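## Task

Transfer the wooden spoon from its current rectangle into the pink rectangle. It must end up entirely within the pink area, resting flat (largest face down if it has one) and motionless, not in contact with any other object. While it is neither mostly on a rectangle nor held securely, it must not rest on, slide across or repeatedly bump the table or items on it, or the task fails. It only counts if it stays put without the robot holding it. Release it and move the gripper away at the end.

## Robot and tools

Robot: two arms, left_arm and right_arm, each ending in a two-finger gripper. Other objects may occasionally be nudged by an outside push. Knocking anything off the table fails the task; arms must not collide or press on each other hard, which can end the scene.

Scene frame: origin on the tabletop midway between the arms, +x out over the table, +z up, left_arm on the +y side. The names left and right do not refer to image sides. Each result's state line lists, per arm, end_effector_position (metres) and end_effector_quat_wxyz in this frame; reported positions can be slightly wrong, more so when the arm is far out. end_effector_position lies between the finger pads, about 1 cm short of the tips. Gripper axes: fingers point along its own +z, and they close/open along its own y.

Command row: always 14 numbers, each in [-1, 1], one list covering both arms: dx, dy, dz, rx, ry, rz, opening for left_arm, then the same seven for right_arm. dx..rz are offsets, not poses, expressed in that gripper's own axes, measured from the gripper pose shown in the most recent result (before any result in a scene, or for the second and later calls within one reply, from where the robot is when the motion starts). Scale: 1.0 equals 0.6 m of translation or 180 degrees of rotation; rx, ry, rz form a single rotation vector. Opening is absolute, not an offset: +1 fully open (0.094 m), -1 closed. An idle arm still needs its seven numbers; zeros pull it back to the reference pose, and arms tend to sag, so to hold an arm steady send a correcting offset back up to its desired pose in the first call of a reply and zeros afterwards.

execute_actions: argument actions is a list with at most one item. Empty list returns state only. {"rows": [...], "steps": n} runs up to 15 control steps of 1/30 s (default 15); each row applies for one step, the last row repeats if rows run out, and every row is an offset from the same reference pose, not from the previous row. {"steps": n} without rows waits up to 300 steps counted from the previous result. Optional pictures (boolean) toggles camera images. Per step the commanded pose is clipped to within 70 mm and 16 degrees of the measured pose, so large offsets take several calls; check the pose in each result and send the remainder. Position is favoured over orientation if both cannot be met. Motions usually finish a centimetre or more low.

move: target is one 14-number row as above (offsets from the last shown pose). speed is top path speed in m/s, 0.002 to 0.5, default 0.25; rotation is capped at twice that in rad/s. Both grippers travel in straight lines, finishing together in 0.5 to 10 s (cut off at 10 s). Paths ignore obstacles and the other arm, can overshoot speed near full reach, and the gripper opening is sent at the start. Faster contact and targets deeper past the contact press harder. The move: line reports the ending (done, off_target, moving, held, fault) and limits (paced = pose clipped; held = some steps blocked, after which the arm may lurch fast), plus each gripper's distance from its target.

wait: seconds from 0 to 10; sends nothing new.

zoom_image: camera (cam_high 672x504, cam_low 672x504, cam_left_wrist 504x504, cam_right_wrist 504x504) and region [x0, y0, x1, y1] in that image's pixels, top-left origin, at most 504x504.

finished_scene: scene = number of the current scene; irreversible; call only once the object rests correctly and grippers are released and clear.

Result lines: HELD marks steps where a clearance check blocked all or part of a row; pose unreachable names the arm affected. Hand target shows where the controller is currently driving each gripper. grip_measured is the measured finger opening on the command scale (last Joint positions value is metres); each gripper's reading may be off by about 1 mm. To grasp, command an opening below grip_measured: about 0.03 lower holds firmly, less holds gently. Pad force is limited to roughly 50-62 N, less for very thin parts. Joint torques include offsets and noise and are not pure contact readings. MOTOR HOT appears from 85 °C; at 100 °C an OVER-TEMPERATURE FAULT drops that arm, so avoid holding loads for long. FAULT lines can cut short moves or waits.

Joint ranges (rad): waist -2.880 to 2.880, shoulder 0.000 to 3.142, elbow 0.000 to 3.019, wrist pitch -1.693 to 1.571, wrist yaw -1.571 to 1.571, wrist roll -2.094 to 2.094.

Avoid: dropping or slamming objects, dragging them across the table, hard pushes, leaving the object held, and finishing while it is still moving.

Each tool is called after "Emit:" as a command line: name --argument value for each argument, lists and objects as JSON in quotes; but a table of rows of numbers goes row by row, as --pt "numbers of a row", without its own name.

## Session

Emit:
execute_actions --actions '[]'

Scene clock: 0.00 s of 4200.00 s.
left_arm: end_effector_position=(+0.1226, -0.0834, +0.1239) grip_measured=+1.000 end_effector_quat_wxyz=(-0.207, +0.201, +0.804, -0.521) | right_arm: end_effector_position=(+0.2834, -0.4358, +0.2795) grip_measured=+1.000 end_effector_quat_wxyz=(+0.453, +0.341, +0.809, +0.157)
Joint positions: left_arm=[-1.001  1.348  0.589 -0.283  1.125 -0.708  0.094] | right_arm=[-0.54   0.654  0.656 -0.627 -0.389  0.467  0.094]
Joint velocities: left_arm=[-0.015  0.005 -0.007 -0.037 -0.022 -0.022  0.   ] | right_arm=[ 0.005 -0.005 -0.012 -0.012 -0.007  0.022  0.   ]
Joint torques (N m, as the arm reports them, + toward a larger angle): no reading
Motor temperatures (°C, as the motors report them): left_arm=[26 29 27 25 25 28] | right_arm=[29 27 27 26 26 26]
Hand target (left_arm): +0.128, -0.090, +0.132; -0.198, +0.207, +0.800, -0.527
Hand target (right_arm): +0.287, -0.438, +0.297; +0.467, +0.335, +0.804, +0.155

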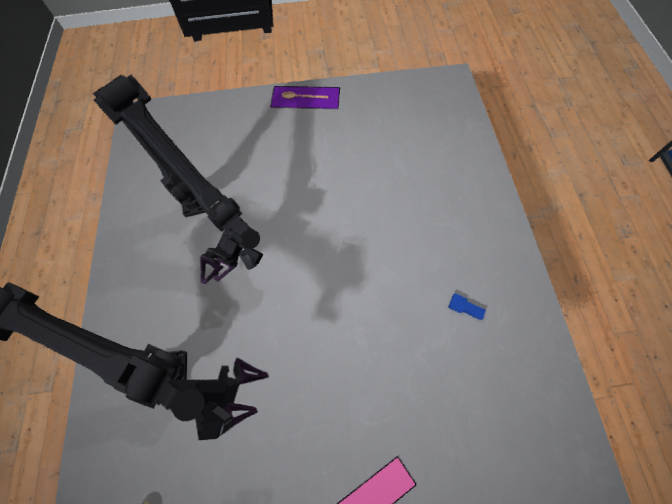

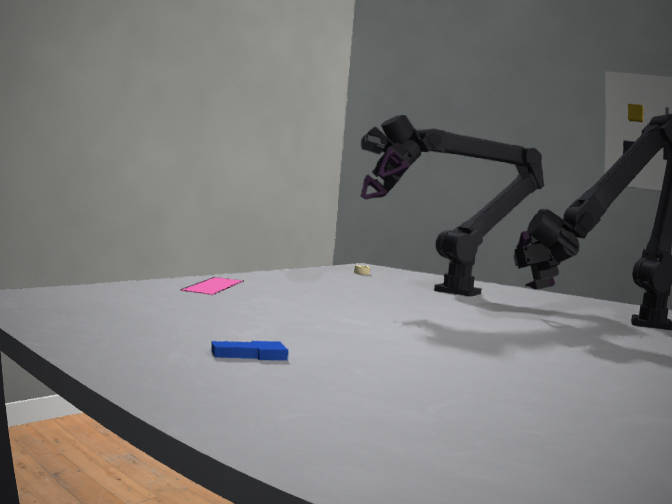

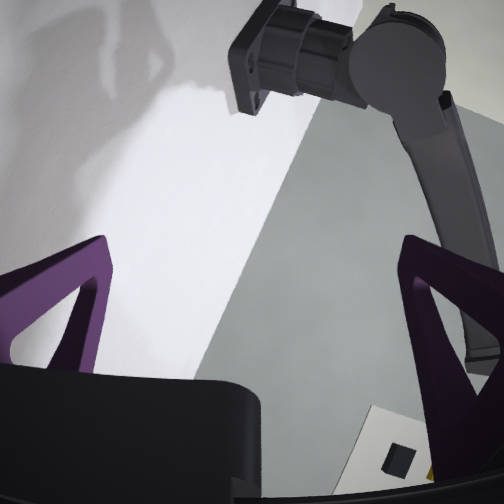

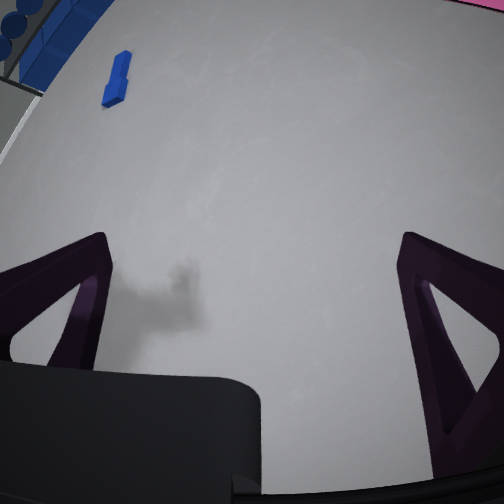

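Emit:
move --target '[-0.11,0.19,-0.87,-0.355,-0.141,-0.137,1,0.105,0.273,0.35,0.107,0.308,-0.232,1]' --speed 0.4

Emit:
move --target '[-0.12,0.73,0.14,-0.01,0.02,0.07,1,-0.06,0.15,-0.03,0,0,0.5,1]' --speed 0.4

Scene clock: 3.30 s of 4200.00 s.
left_arm: end_effector_position=(+0.4617, +0.3157, +0.1914) grip_measured=+1.000 end_effector_quat_wxyz=(-0.014, -0.008, +1.000, +0.010) | right_arm: end_effector_position=(+0.4917, -0.2932, +0.2016) grip_measured=+1.000 end_effector_quat_wxyz=(-0.022, +0.010, +1.000, +0.014)
Joint positions: left_arm=[-0.087  1.562  1.37  -1.407 -0.021  0.038  0.094] | right_arm=[ 0.038  1.762  1.651 -1.503 -0.03   0.066  0.094]
Joint velocities: left_arm=[-0.015 -0.015 -0.012  0.007 -0.007  0.037  0.   ] | right_arm=[-0.015 -0.015  0.012  0.002 -0.007  0.007  0.   ]
Joint torques (N m, as the arm reports them, + toward a larger angle): left_arm=[  0.88 -13.4   11.37   0.4   -0.1    0.25] | right_arm=[ -0.05 -16.27  15.26   0.15   0.29  -0.13]
Motor temperatures (°C, as the motors report them): left_arm=[26 30 28 25 25 28] | right_arm=[29 27 28 26 26 26]
Hand target (left_arm): +0.478, +0.319, +0.206; +0.008, -0.002, +1.000, +0.012
Hand target (right_arm): +0.505, -0.291, +0.220; -0.002, +0.003, +1.000, +0.013
Off the commanded pose (left_arm): 0.018 m, 2 deg.
Off the commanded pose (right_arm): 0.023 m, 3 deg.
move: off_target (left_arm, right_arm)

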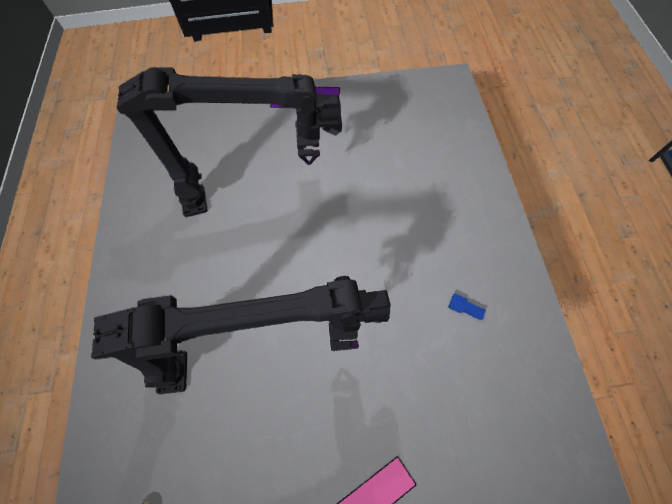

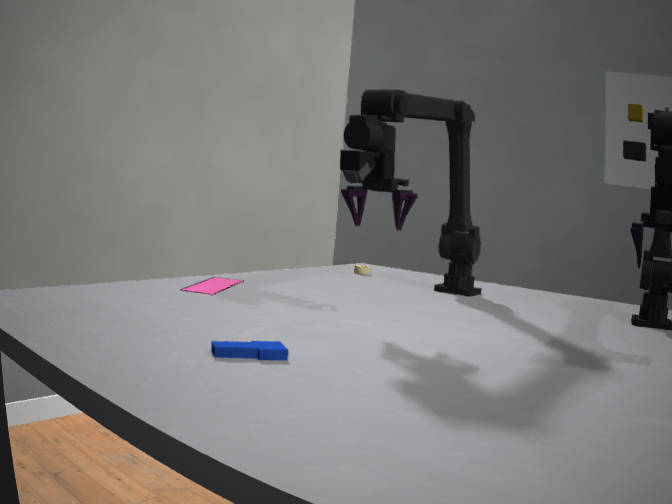

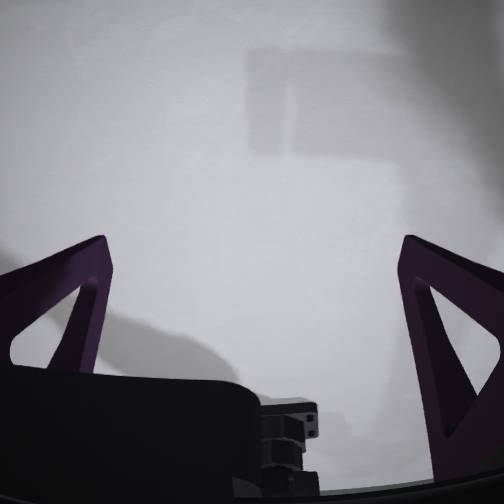

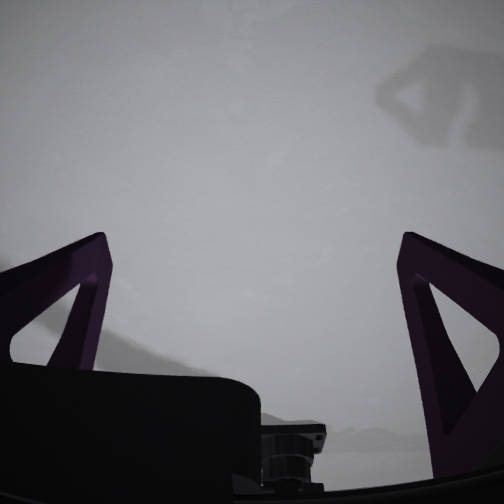

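Scene clock: 6.03 s of 4200.00 s.
left_arm: end_effector_position=(+0.5157, +0.7499, +0.0951) grip_measured=+1.000 end_effector_quat_wxyz=(-0.066, +0.093, +0.993, +0.019) | right_arm: end_effector_position=(+0.5174, -0.2136, +0.2127) grip_measured=+1.000 end_effector_quat_wxyz=(-0.032, +0.714, +0.699, -0.015)
Joint positions: left_arm=[ 0.568  2.285  2.199 -1.549 -0.121  0.892  0.094] | right_arm=[ 0.176  1.869  1.831 -1.593 -0.036  1.773  0.094]
Joint velocities: left_arm=[-0.005  0.005 -0.002 -0.002 -0.037  0.007  0.   ] | right_arm=[-0.005 -0.024  0.002  0.002 -0.066  0.037  0.   ]
Joint torques (N m, as the arm reports them, + toward a larger angle): left_arm=[  0.65 -25.46  11.65  -0.19  -0.09   0.21] | right_arm=[ -0.1  -16.2   15.21   0.01   0.16   0.06]
Motor temperatures (°C, as the motors report them): left_arm=[26 30 29 25 25 28] | right_arm=[29 28 29 26 26 26]
Hand target (left_arm): +0.525, +0.757, +0.110; -0.054, +0.101, +0.993, +0.033
Hand target (right_arm): +0.530, -0.205, +0.219; -0.026, +0.714, +0.700, -0.006
Off the commanded pose (left_arm): 0.022 m, 2 deg.
Off the commanded pose (right_arm): 0.018 m, 1 deg.
move: off_target (left_arm, right_arm)

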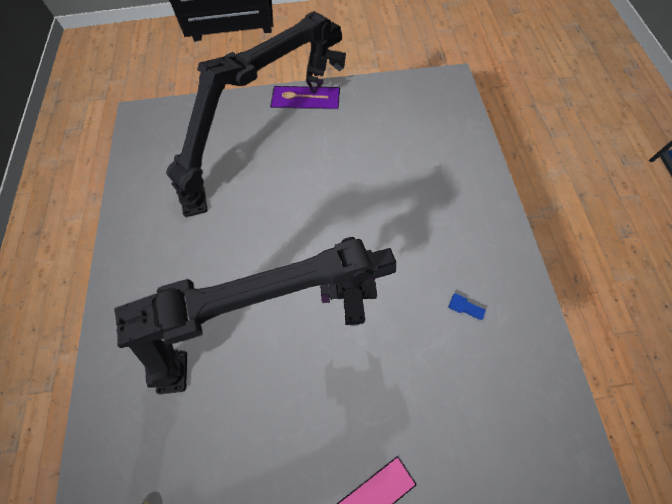

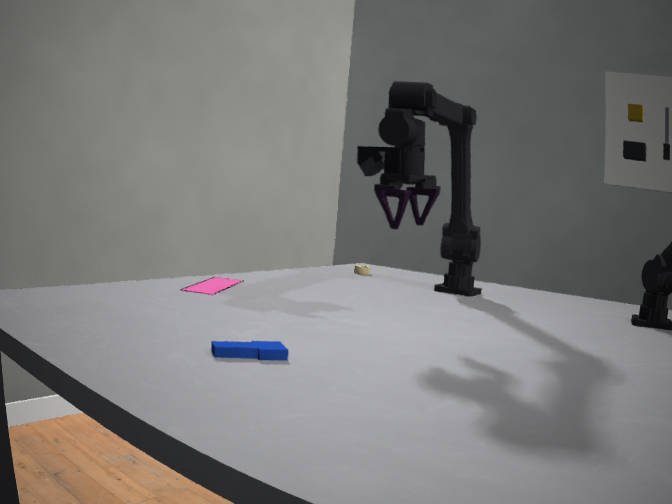

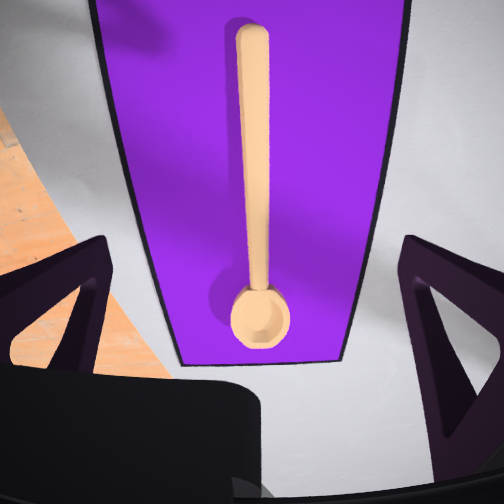

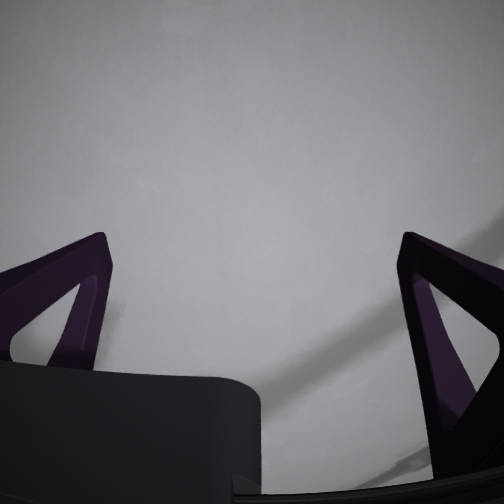

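Emit:
move --target '[-0.045,0,0.105,0,0,0,0.2,0,0.02,-0.02,-0.03,0.07,0,1]' --speed 0.12

Scene clock: 7.97 s of 4200.00 s.
left_arm: end_effector_position=(+0.5262, +0.7530, +0.0361) grip_measured=+0.202 end_effector_quat_wxyz=(-0.066, +0.095, +0.993, +0.020) | right_arm: end_effector_position=(+0.5303, -0.2087, +0.2166) grip_measured=+1.000 end_effector_quat_wxyz=(-0.078, +0.712, +0.693, +0.087)
Joint positions: left_arm=[ 0.562  2.351  2.162 -1.446 -0.121  0.889  0.056] | right_arm=[ 0.123  1.83   1.774 -1.468 -0.229  1.735  0.094]
Joint velocities: left_arm=[-0.005 -0.024  0.017  0.002 -0.037  0.007 -0.   ] | right_arm=[-0.005  0.005  0.007  0.007  0.007 -0.022  0.   ]
Joint torques (N m, as the arm reports them, + toward a larger angle): left_arm=[ -0.23 -26.     7.69   0.55   0.06  -0.13] | right_arm=[ -1.63 -19.02   9.72   0.92  -0.15  -0.13]
Motor temperatures (°C, as the motors report them): left_arm=[26 31 29 25 25 28] | right_arm=[29 28 29 26 26 26]
Hand target (left_arm): +0.533, +0.747, +0.029; -0.065, +0.094, +0.993, +0.019
Hand target (right_arm): +0.530, -0.214, +0.224; -0.073, +0.711, +0.692, +0.097
Off the commanded pose (left_arm): 0.012 m, 0 deg.
Off the commanded pose (right_arm): 0.009 m, 1 deg.
move: off_target (left_arm)

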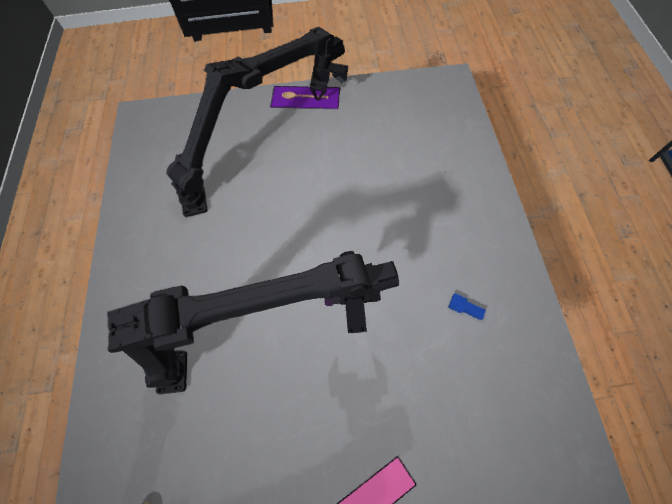

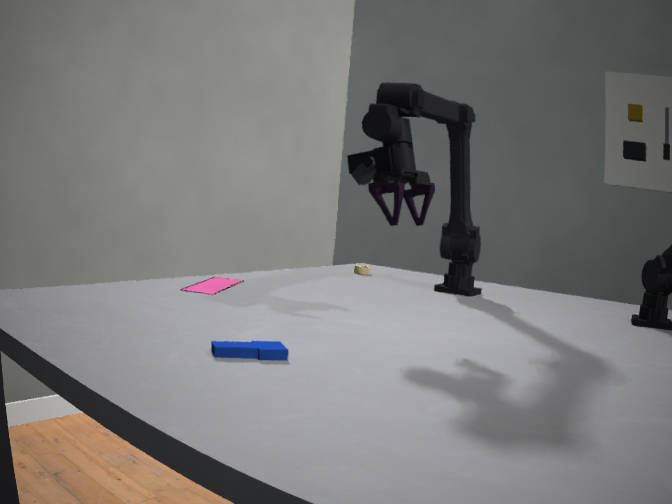

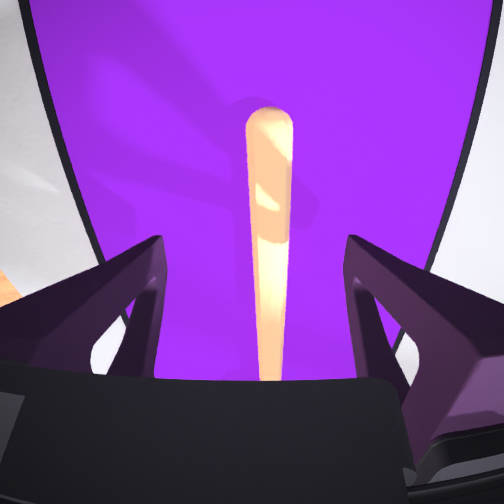

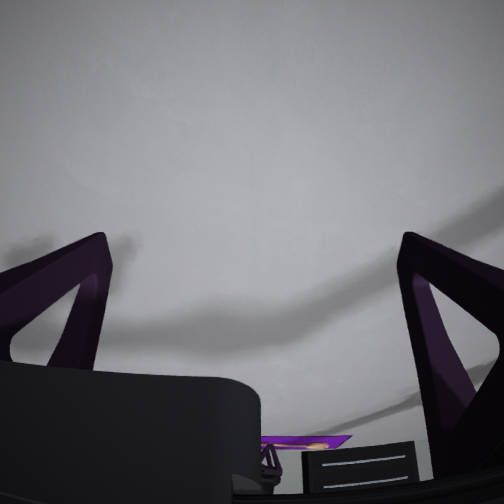

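Emit:
move --target '[-0.03,-0.018,0.035,0,0,0,0.2,0,0,0,0,0,0,1]' --speed 0.06

Emit:
move --target '[0,0,0,0,0,0,-0.9,0,0,0,0,0,0,1]'

Emit:
move --target '[0.03,-0.12,-0.2,0,0,0,-0.9,0,0,0,0,0,0,1]' --speed 0.15

Scene clock: 9.53 s of 4200.00 s.
left_arm: end_effector_position=(+0.5318, +0.7482, +0.0271) grip_measured=+0.202 end_effector_quat_wxyz=(-0.062, +0.095, +0.993, +0.024) | right_arm: end_effector_position=(+0.5303, -0.2087, +0.2166) grip_measured=+1.000 end_effector_quat_wxyz=(-0.078, +0.712, +0.693, +0.087)
Joint positions: left_arm=[ 0.551  2.352  2.14  -1.413 -0.122  0.878  0.056] | right_arm=[ 0.123  1.83   1.774 -1.468 -0.229  1.734  0.094]
Joint velocities: left_arm=[-0.005  0.005  0.017  0.007  0.037 -0.022  0.   ] | right_arm=[ 0.005 -0.005 -0.012  0.007 -0.081  0.022  0.   ]
Joint torques (N m, as the arm reports them, + toward a larger angle): left_arm=[ -0.23 -24.86   7.47   0.46   0.14  -0.11] | right_arm=[ -1.02 -17.68  10.36   0.55   0.04  -0.02]
Motor temperatures (°C, as the motors report them): left_arm=[26 31 29 25 25 28] | right_arm=[29 28 29 26 26 26]
Hand target (left_arm): +0.538, +0.739, +0.013; -0.066, +0.095, +0.993, +0.019
Hand target (right_arm): +0.530, -0.209, +0.217; -0.078, +0.712, +0.692, +0.087
Off the commanded pose (left_arm): 0.018 m, 1 deg.
Off the commanded pose (right_arm): 0.000 m, 0 deg.
move: off_target (left_arm)

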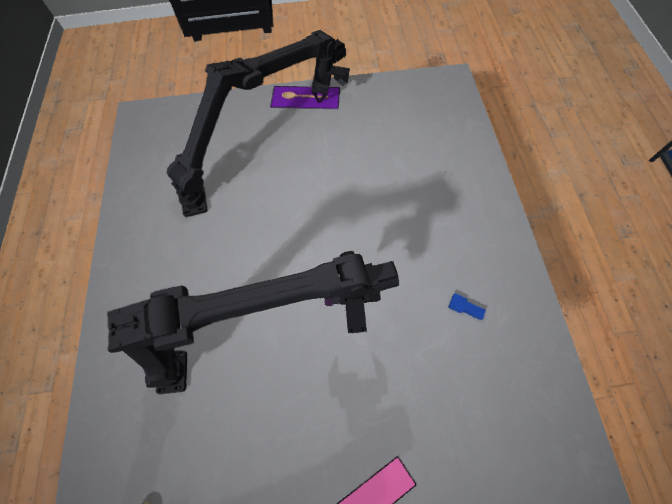

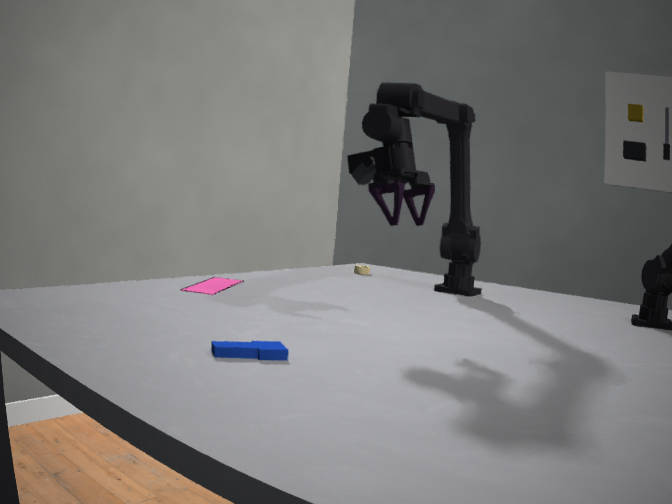

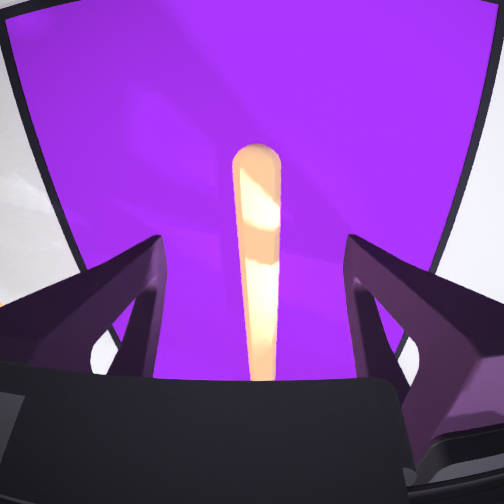

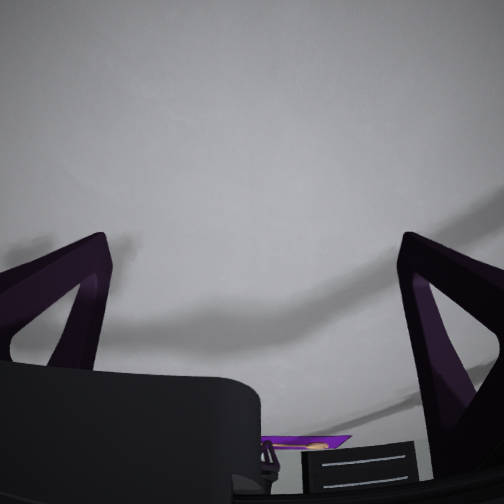

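Scene clock: 10.03 s of 4200.00 s.
left_arm: end_effector_position=(+0.5318, +0.7482, +0.0271) grip_measured=-0.800 end_effector_quat_wxyz=(-0.062, +0.095, +0.993, +0.024) | right_arm: end_effector_position=(+0.5303, -0.2087, +0.2166) grip_measured=+1.000 end_effector_quat_wxyz=(-0.078, +0.712, +0.693, +0.087)
Joint positions: left_arm=[ 0.551  2.352  2.14  -1.413 -0.122  0.878  0.009] | right_arm=[ 0.123  1.83   1.774 -1.468 -0.229  1.734  0.094]
Joint velocities: left_arm=[ 0.005 -0.005 -0.017  0.007  0.007  0.022  0.001] | right_arm=[-0.005  0.015  0.007 -0.017  0.051 -0.037  0.   ]
Joint torques (N m, as the arm reports them, + toward a larger angle): left_arm=[  0.75 -26.34   7.63   0.18   0.     0.05] | right_arm=[ -0.99 -17.69  10.36   0.56   0.05  -0.03]
Motor temperatures (°C, as the motors report them): left_arm=[26 31 29 25 25 28] | right_arm=[29 28 29 26 26 26]
Hand target (left_arm): +0.532, +0.748, +0.027; -0.062, +0.095, +0.993, +0.024
Hand target (right_arm): +0.530, -0.209, +0.217; -0.078, +0.712, +0.693, +0.087
Off the commanded pose (left_arm): 0.000 m, 0 deg.
Off the commanded pose (right_arm): 0.000 m, 0 deg.
move: done

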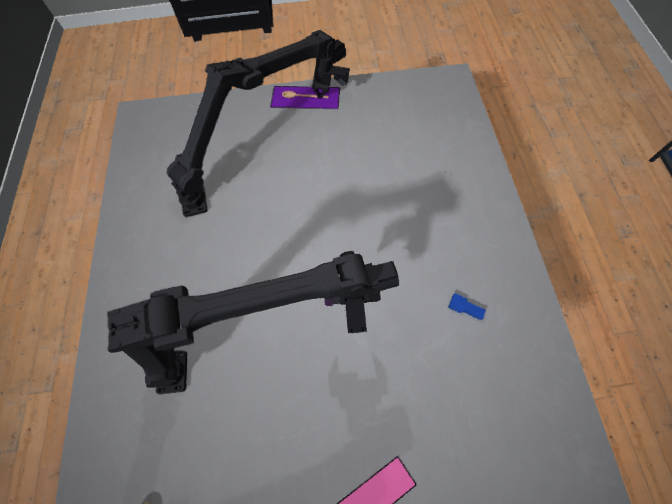

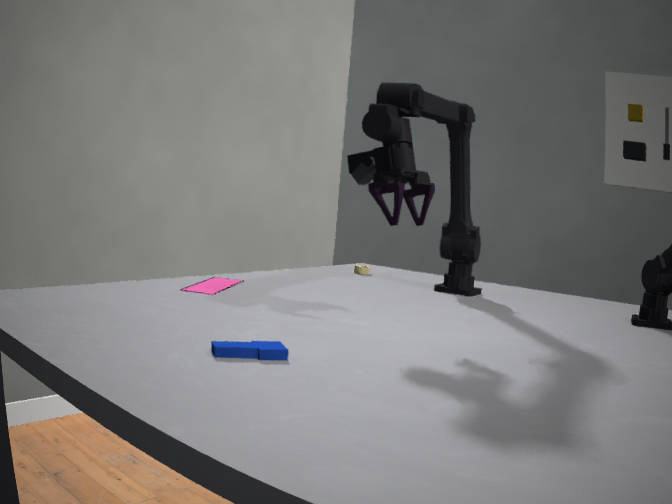

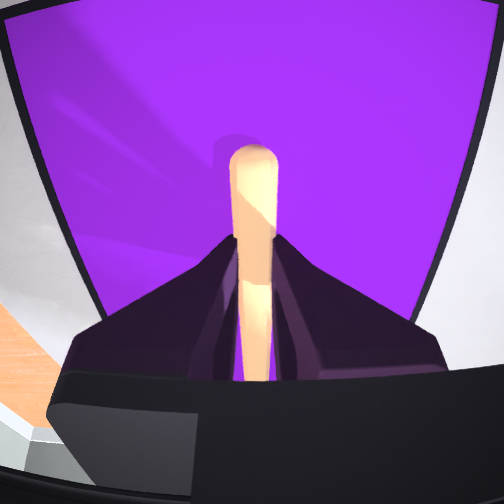

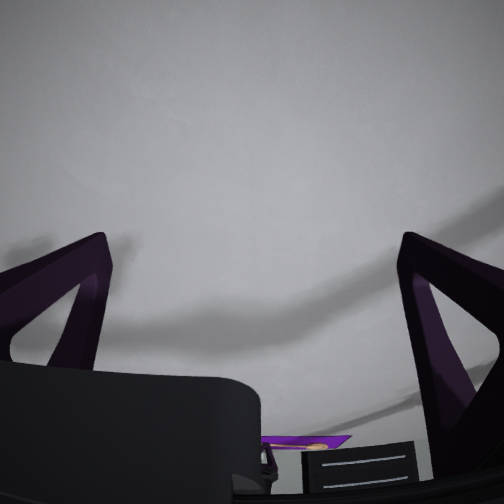

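Scene clock: 11.40 s of 4200.00 s.
left_arm: end_effector_position=(+0.5136, +0.6829, +0.1392) grip_measured=-0.800 end_effector_quat_wxyz=(-0.064, +0.099, +0.993, +0.022) | right_arm: end_effector_position=(+0.5303, -0.2087, +0.2166) grip_measured=+1.000 end_effector_quat_wxyz=(-0.078, +0.712, +0.693, +0.087)
Joint positions: left_arm=[ 0.492  2.119  2.027 -1.545 -0.118  0.827  0.009] | right_arm=[ 0.123  1.83   1.774 -1.468 -0.229  1.734  0.094]
Joint velocities: left_arm=[-0.015 -0.015 -0.017 -0.002  0.051  0.007  0.   ] | right_arm=[-0.005  0.005  0.002 -0.007  0.095  0.037  0.   ]
Joint torques (N m, as the arm reports them, + toward a larger angle): left_arm=[  0.22 -24.92   7.73  -0.19   0.08  -0.16] | right_arm=[ -0.93 -17.71  10.36   0.56   0.05  -0.03]
Motor temperatures (°C, as the motors report them): left_arm=[26 31 29 25 25 28] | right_arm=[29 28 30 26 26 26]
Hand target (left_arm): +0.515, +0.676, +0.148; -0.061, +0.095, +0.993, +0.023
Hand target (right_arm): +0.530, -0.209, +0.217; -0.078, +0.712, +0.693, +0.087
Off the commanded pose (left_arm): 0.011 m, 1 deg.
Off the commanded pose (right_arm): 0.000 m, 0 deg.
move: off_target (left_arm)

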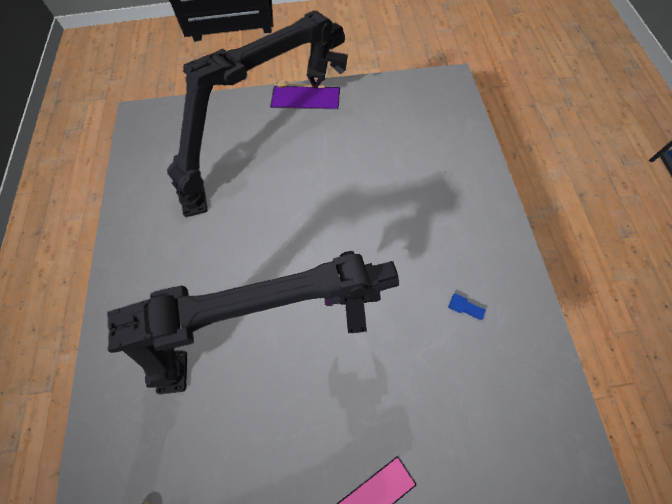

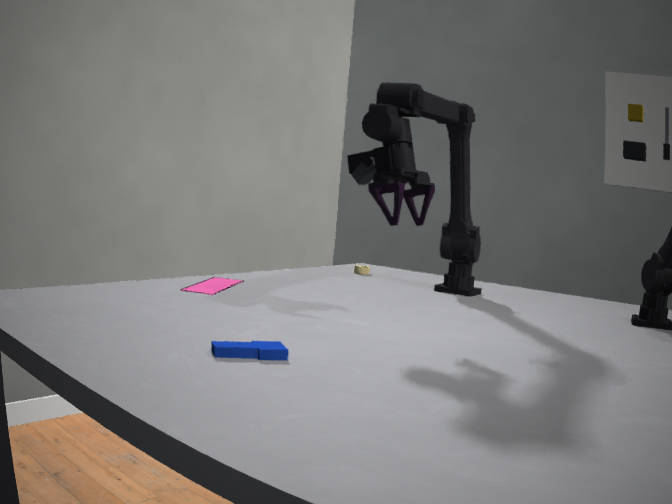

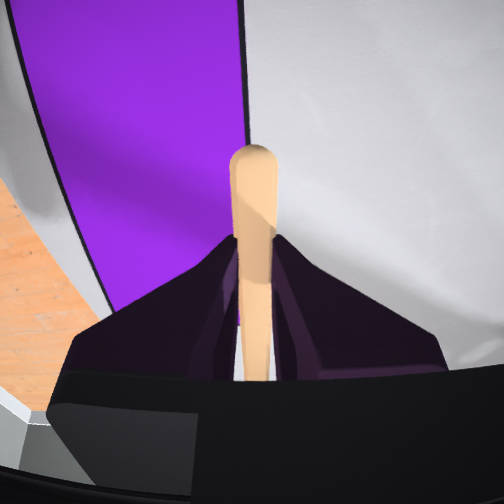

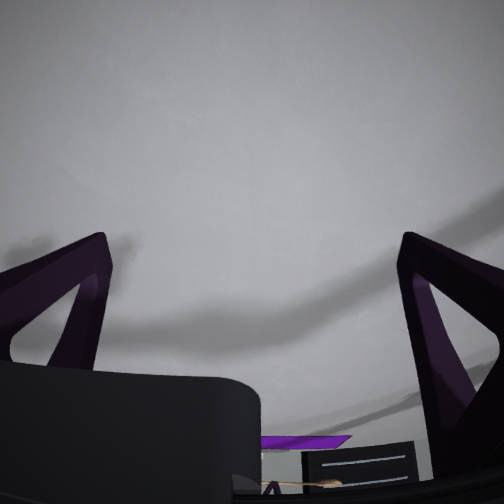

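Emit:
move --target '[-0.25,-0.98,-0.15,0.095,0.03,-0.572,-0.9,0.18,0.02,0.04,0,0,-0.01,1]' --speed 0.33

Scene clock: 15.40 s of 4200.00 s.
left_arm: end_effector_position=(+0.5314, +0.0723, +0.1911) grip_measured=-0.801 end_effector_quat_wxyz=(-0.094, -0.715, +0.691, -0.054) | right_arm: end_effector_position=(+0.5339, -0.1084, +0.2097) grip_measured=+1.000 end_effector_quat_wxyz=(-0.084, +0.702, +0.703, +0.079)
Joint positions: left_arm=[-0.465  1.821  1.696 -1.428  0.217 -1.932  0.009] | right_arm=[ 0.289  1.91   1.872 -1.471 -0.224  1.873  0.094]
Joint velocities: left_arm=[-0.015 -0.005 -0.017  0.012 -0.037  0.007  0.   ] | right_arm=[-0.005 -0.005 -0.007 -0.002 -0.051 -0.022  0.   ]
Joint torques (N m, as the arm reports them, + toward a larger angle): left_arm=[  0.81 -18.3   11.59   0.5   -0.05  -0.15] | right_arm=[ -0.08 -16.98  15.63   0.27   0.24   0.05]
Motor temperatures (°C, as the motors report them): left_arm=[26 32 29 25 25 28] | right_arm=[29 28 31 26 26 26]
Hand target (left_arm): +0.548, +0.070, +0.207; +0.083, +0.721, -0.684, +0.075
Hand target (right_arm): +0.546, -0.099, +0.217; -0.078, +0.701, +0.704, +0.088
Off the commanded pose (left_arm): 0.022 m, 2 deg.
Off the commanded pose (right_arm): 0.017 m, 1 deg.
move: off_target (left_arm, right_arm)

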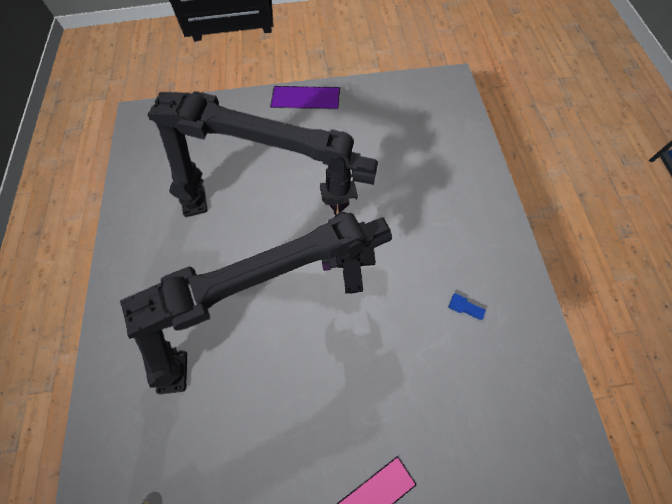

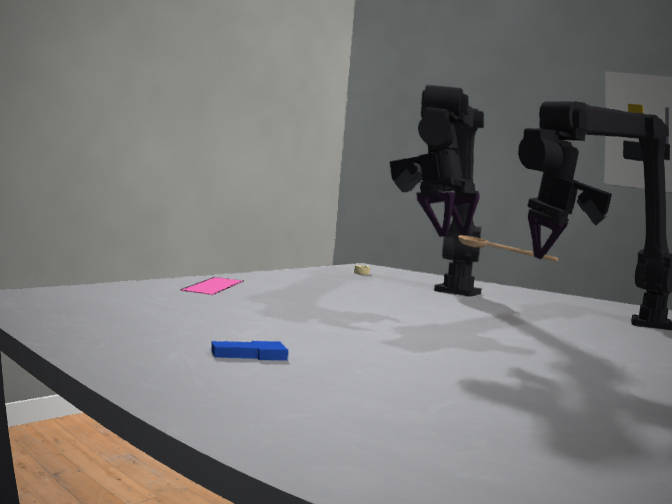

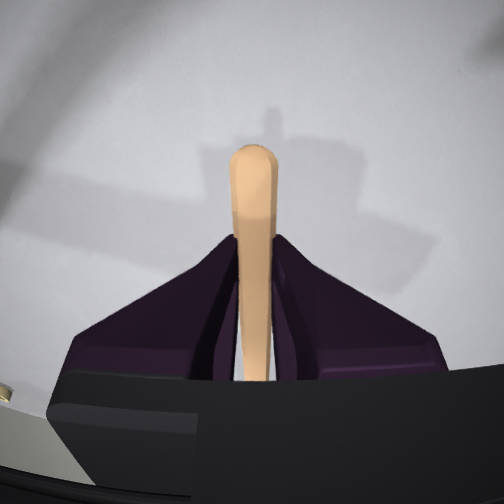

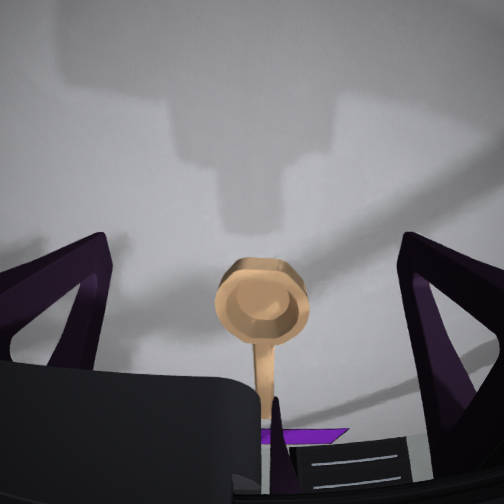

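Emit:
move --target '[0,0,0,0,0,0,-0.9,0.125,0,0.075,0.01,0,0,1]' --speed 0.1

Scene clock: 17.40 s of 4200.00 s.
left_arm: end_effector_position=(+0.5314, +0.0723, +0.1911) grip_measured=-0.801 end_effector_quat_wxyz=(-0.094, -0.716, +0.690, -0.054) | right_arm: end_effector_position=(+0.5200, -0.0373, +0.1733) grip_measured=+1.000 end_effector_quat_wxyz=(-0.101, +0.702, +0.703, +0.049)
Joint positions: left_arm=[-0.465  1.821  1.696 -1.428  0.217 -1.935  0.009] | right_arm=[ 0.405  1.995  1.909 -1.466 -0.225  1.983  0.094]
Joint velocities: left_arm=[-0.005 -0.015  0.012 -0.012  0.051 -0.051 -0.001] | right_arm=[-0.005 -0.005 -0.007 -0.012 -0.007 -0.037  0.   ]
Joint torques (N m, as the arm reports them, + toward a larger angle): left_arm=[  0.63 -19.24   7.83   0.27   0.06   0.08] | right_arm=[ -0.97 -18.3   15.28   0.72  -0.12   0.06]
Motor temperatures (°C, as the motors report them): left_arm=[26 32 30 25 25 28] | right_arm=[29 28 31 26 26 26]
Hand target (left_arm): +0.531, +0.072, +0.191; +0.094, +0.715, -0.691, +0.055
Hand target (right_arm): +0.534, -0.026, +0.182; -0.096, +0.701, +0.704, +0.068
Off the commanded pose (left_arm): 0.000 m, 0 deg.
Off the commanded pose (right_arm): 0.021 m, 2 deg.
move: off_target (right_arm)

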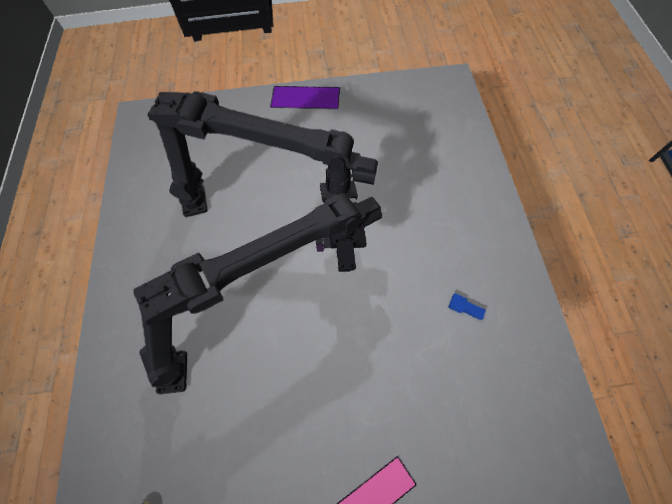

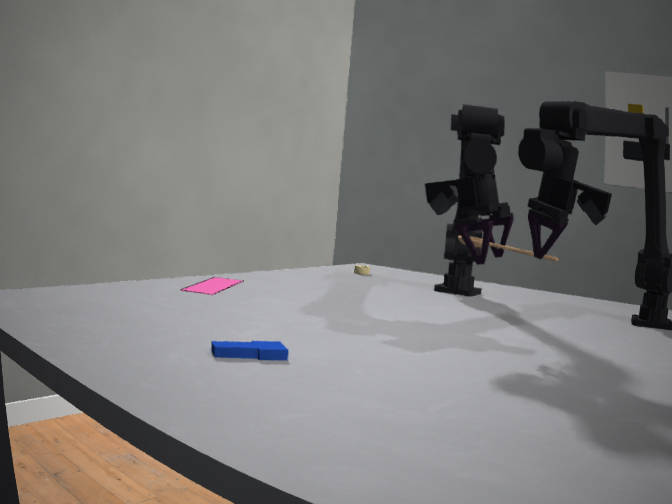

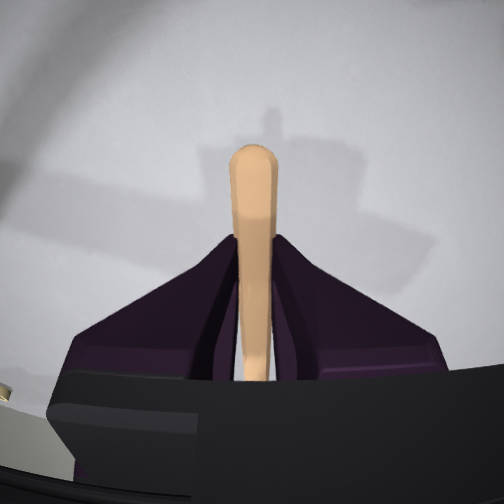

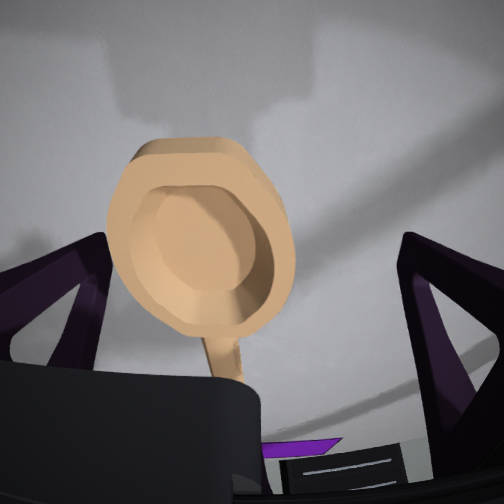

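Emit:
move --target '[0,0,0,0,0,0,-0.9,0.045,0.035,-0.035,-0.015,0,-0.01,0.6]' --speed 0.06

Scene clock: 19.17 s of 4200.00 s.
left_arm: end_effector_position=(+0.5314, +0.0723, +0.1911) grip_measured=-0.801 end_effector_quat_wxyz=(-0.094, -0.716, +0.690, -0.054) | right_arm: end_effector_position=(+0.5331, -0.0262, +0.1929) grip_measured=+0.603 end_effector_quat_wxyz=(-0.089, +0.697, +0.709, +0.060)
Joint positions: left_arm=[-0.465  1.821  1.696 -1.428  0.217 -1.935  0.009] | right_arm=[ 0.416  2.021  2.003 -1.504 -0.209  1.983  0.075]
Joint velocities: left_arm=[-0.005  0.005  0.002 -0.007  0.007 -0.022 -0.001] | right_arm=[-0.005 -0.005  0.012 -0.002  0.022 -0.007 -0.   ]
Joint torques (N m, as the arm reports them, + toward a larger angle): left_arm=[  0.68 -18.95   7.81   0.23   0.06   0.04] | right_arm=[ -0.15 -18.27  15.26   0.27   0.25  -0.03]
Motor temperatures (°C, as the motors report them): left_arm=[26 32 30 25 25 28] | right_arm=[29 29 31 26 26 26]
Hand target (left_arm): +0.531, +0.072, +0.191; +0.094, +0.716, -0.690, +0.054
Hand target (right_arm): +0.542, -0.016, +0.198; -0.084, +0.693, +0.713, +0.068
Off the commanded pose (left_arm): 0.000 m, 0 deg.
Off the commanded pose (right_arm): 0.015 m, 1 deg.
move: off_target (right_arm)

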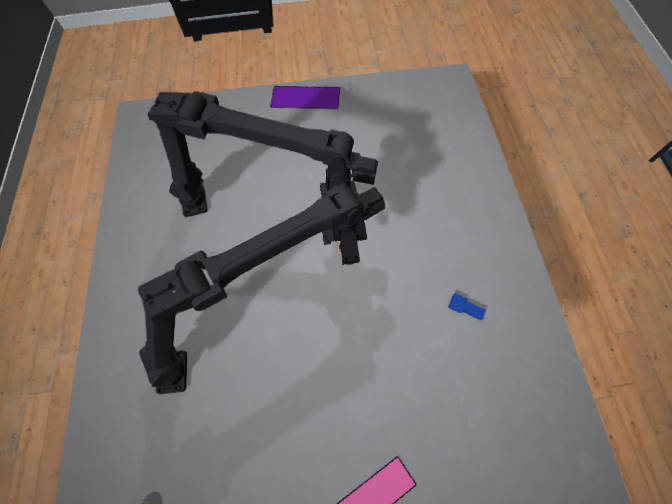

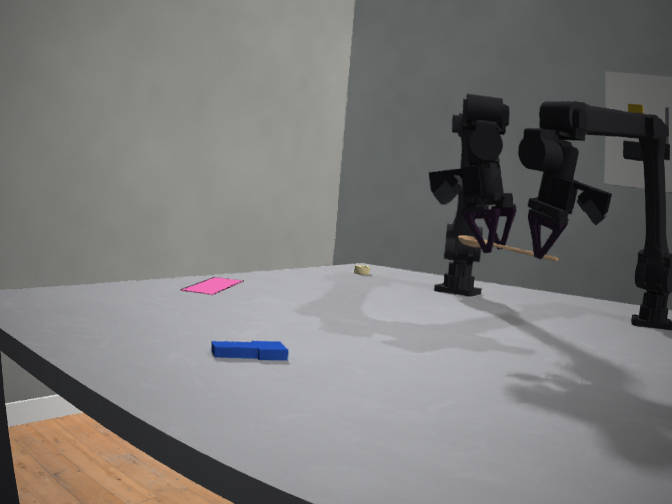

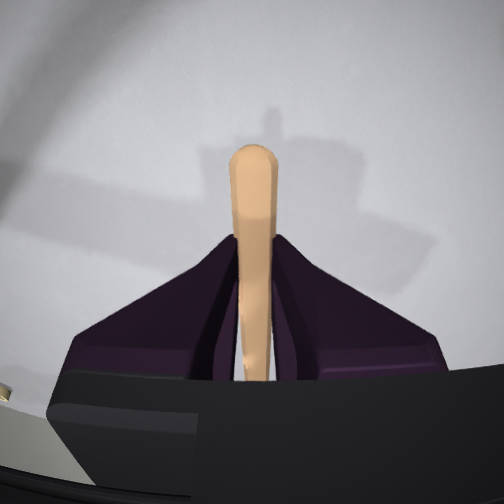

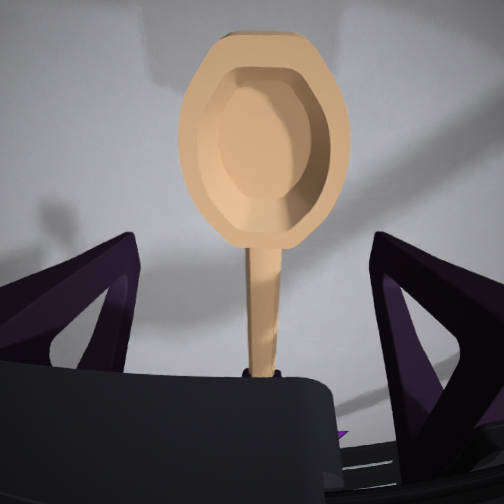

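A bit further along the handle.

Emit:
move --target '[0,0,0,0,0,0,-0.9,0.028,-0.01,0.012,0,0,0,0]' --speed 0.05

Scene clock: 20.47 s of 4200.00 s.
left_arm: end_effector_position=(+0.5314, +0.0723, +0.1911) grip_measured=-0.801 end_effector_quat_wxyz=(-0.094, -0.716, +0.690, -0.054) | right_arm: end_effector_position=(+0.5271, -0.0136, +0.1929) grip_measured=+0.003 end_effector_quat_wxyz=(-0.090, +0.697, +0.709, +0.059)
Joint positions: left_arm=[-0.465  1.821  1.696 -1.428  0.217 -1.935  0.009] | right_arm=[ 0.438  2.021  2.003 -1.502 -0.209  2.004  0.047]
Joint velocities: left_arm=[-0.015 -0.024  0.002 -0.012  0.037 -0.066  0.001] | right_arm=[ 0.005 -0.005  0.002 -0.002 -0.066  0.007  0.001]
Joint torques (N m, as the arm reports them, + toward a larger angle): left_arm=[  0.74 -18.98   7.87   0.28   0.06   0.04] | right_arm=[ -0.62 -19.8   10.25   0.9    0.1    0.1 ]
Motor temperatures (°C, as the motors report them): left_arm=[26 32 30 25 25 28] | right_arm=[29 29 31 26 26 26]
Hand target (left_arm): +0.531, +0.072, +0.191; +0.094, +0.716, -0.690, +0.054
Hand target (right_arm): +0.527, -0.008, +0.189; -0.089, +0.697, +0.709, +0.060
Off the commanded pose (left_arm): 0.000 m, 0 deg.
Off the commanded pose (right_arm): 0.006 m, 0 deg.
move: done

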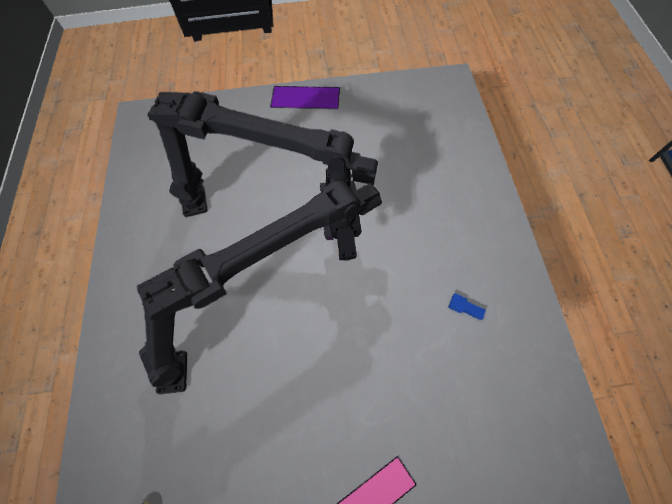

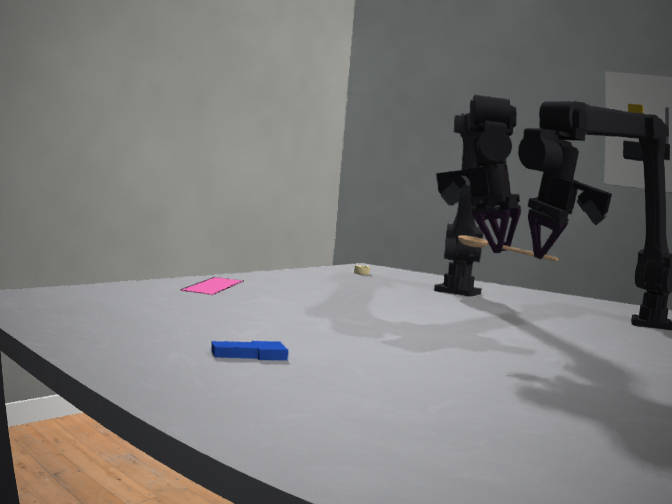

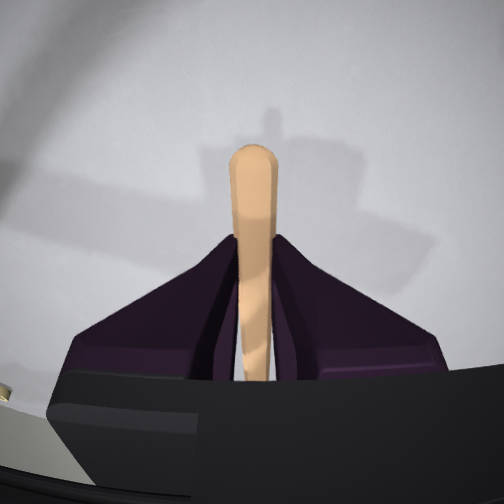

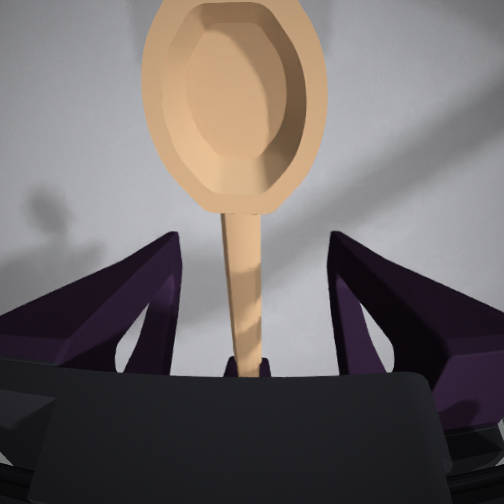

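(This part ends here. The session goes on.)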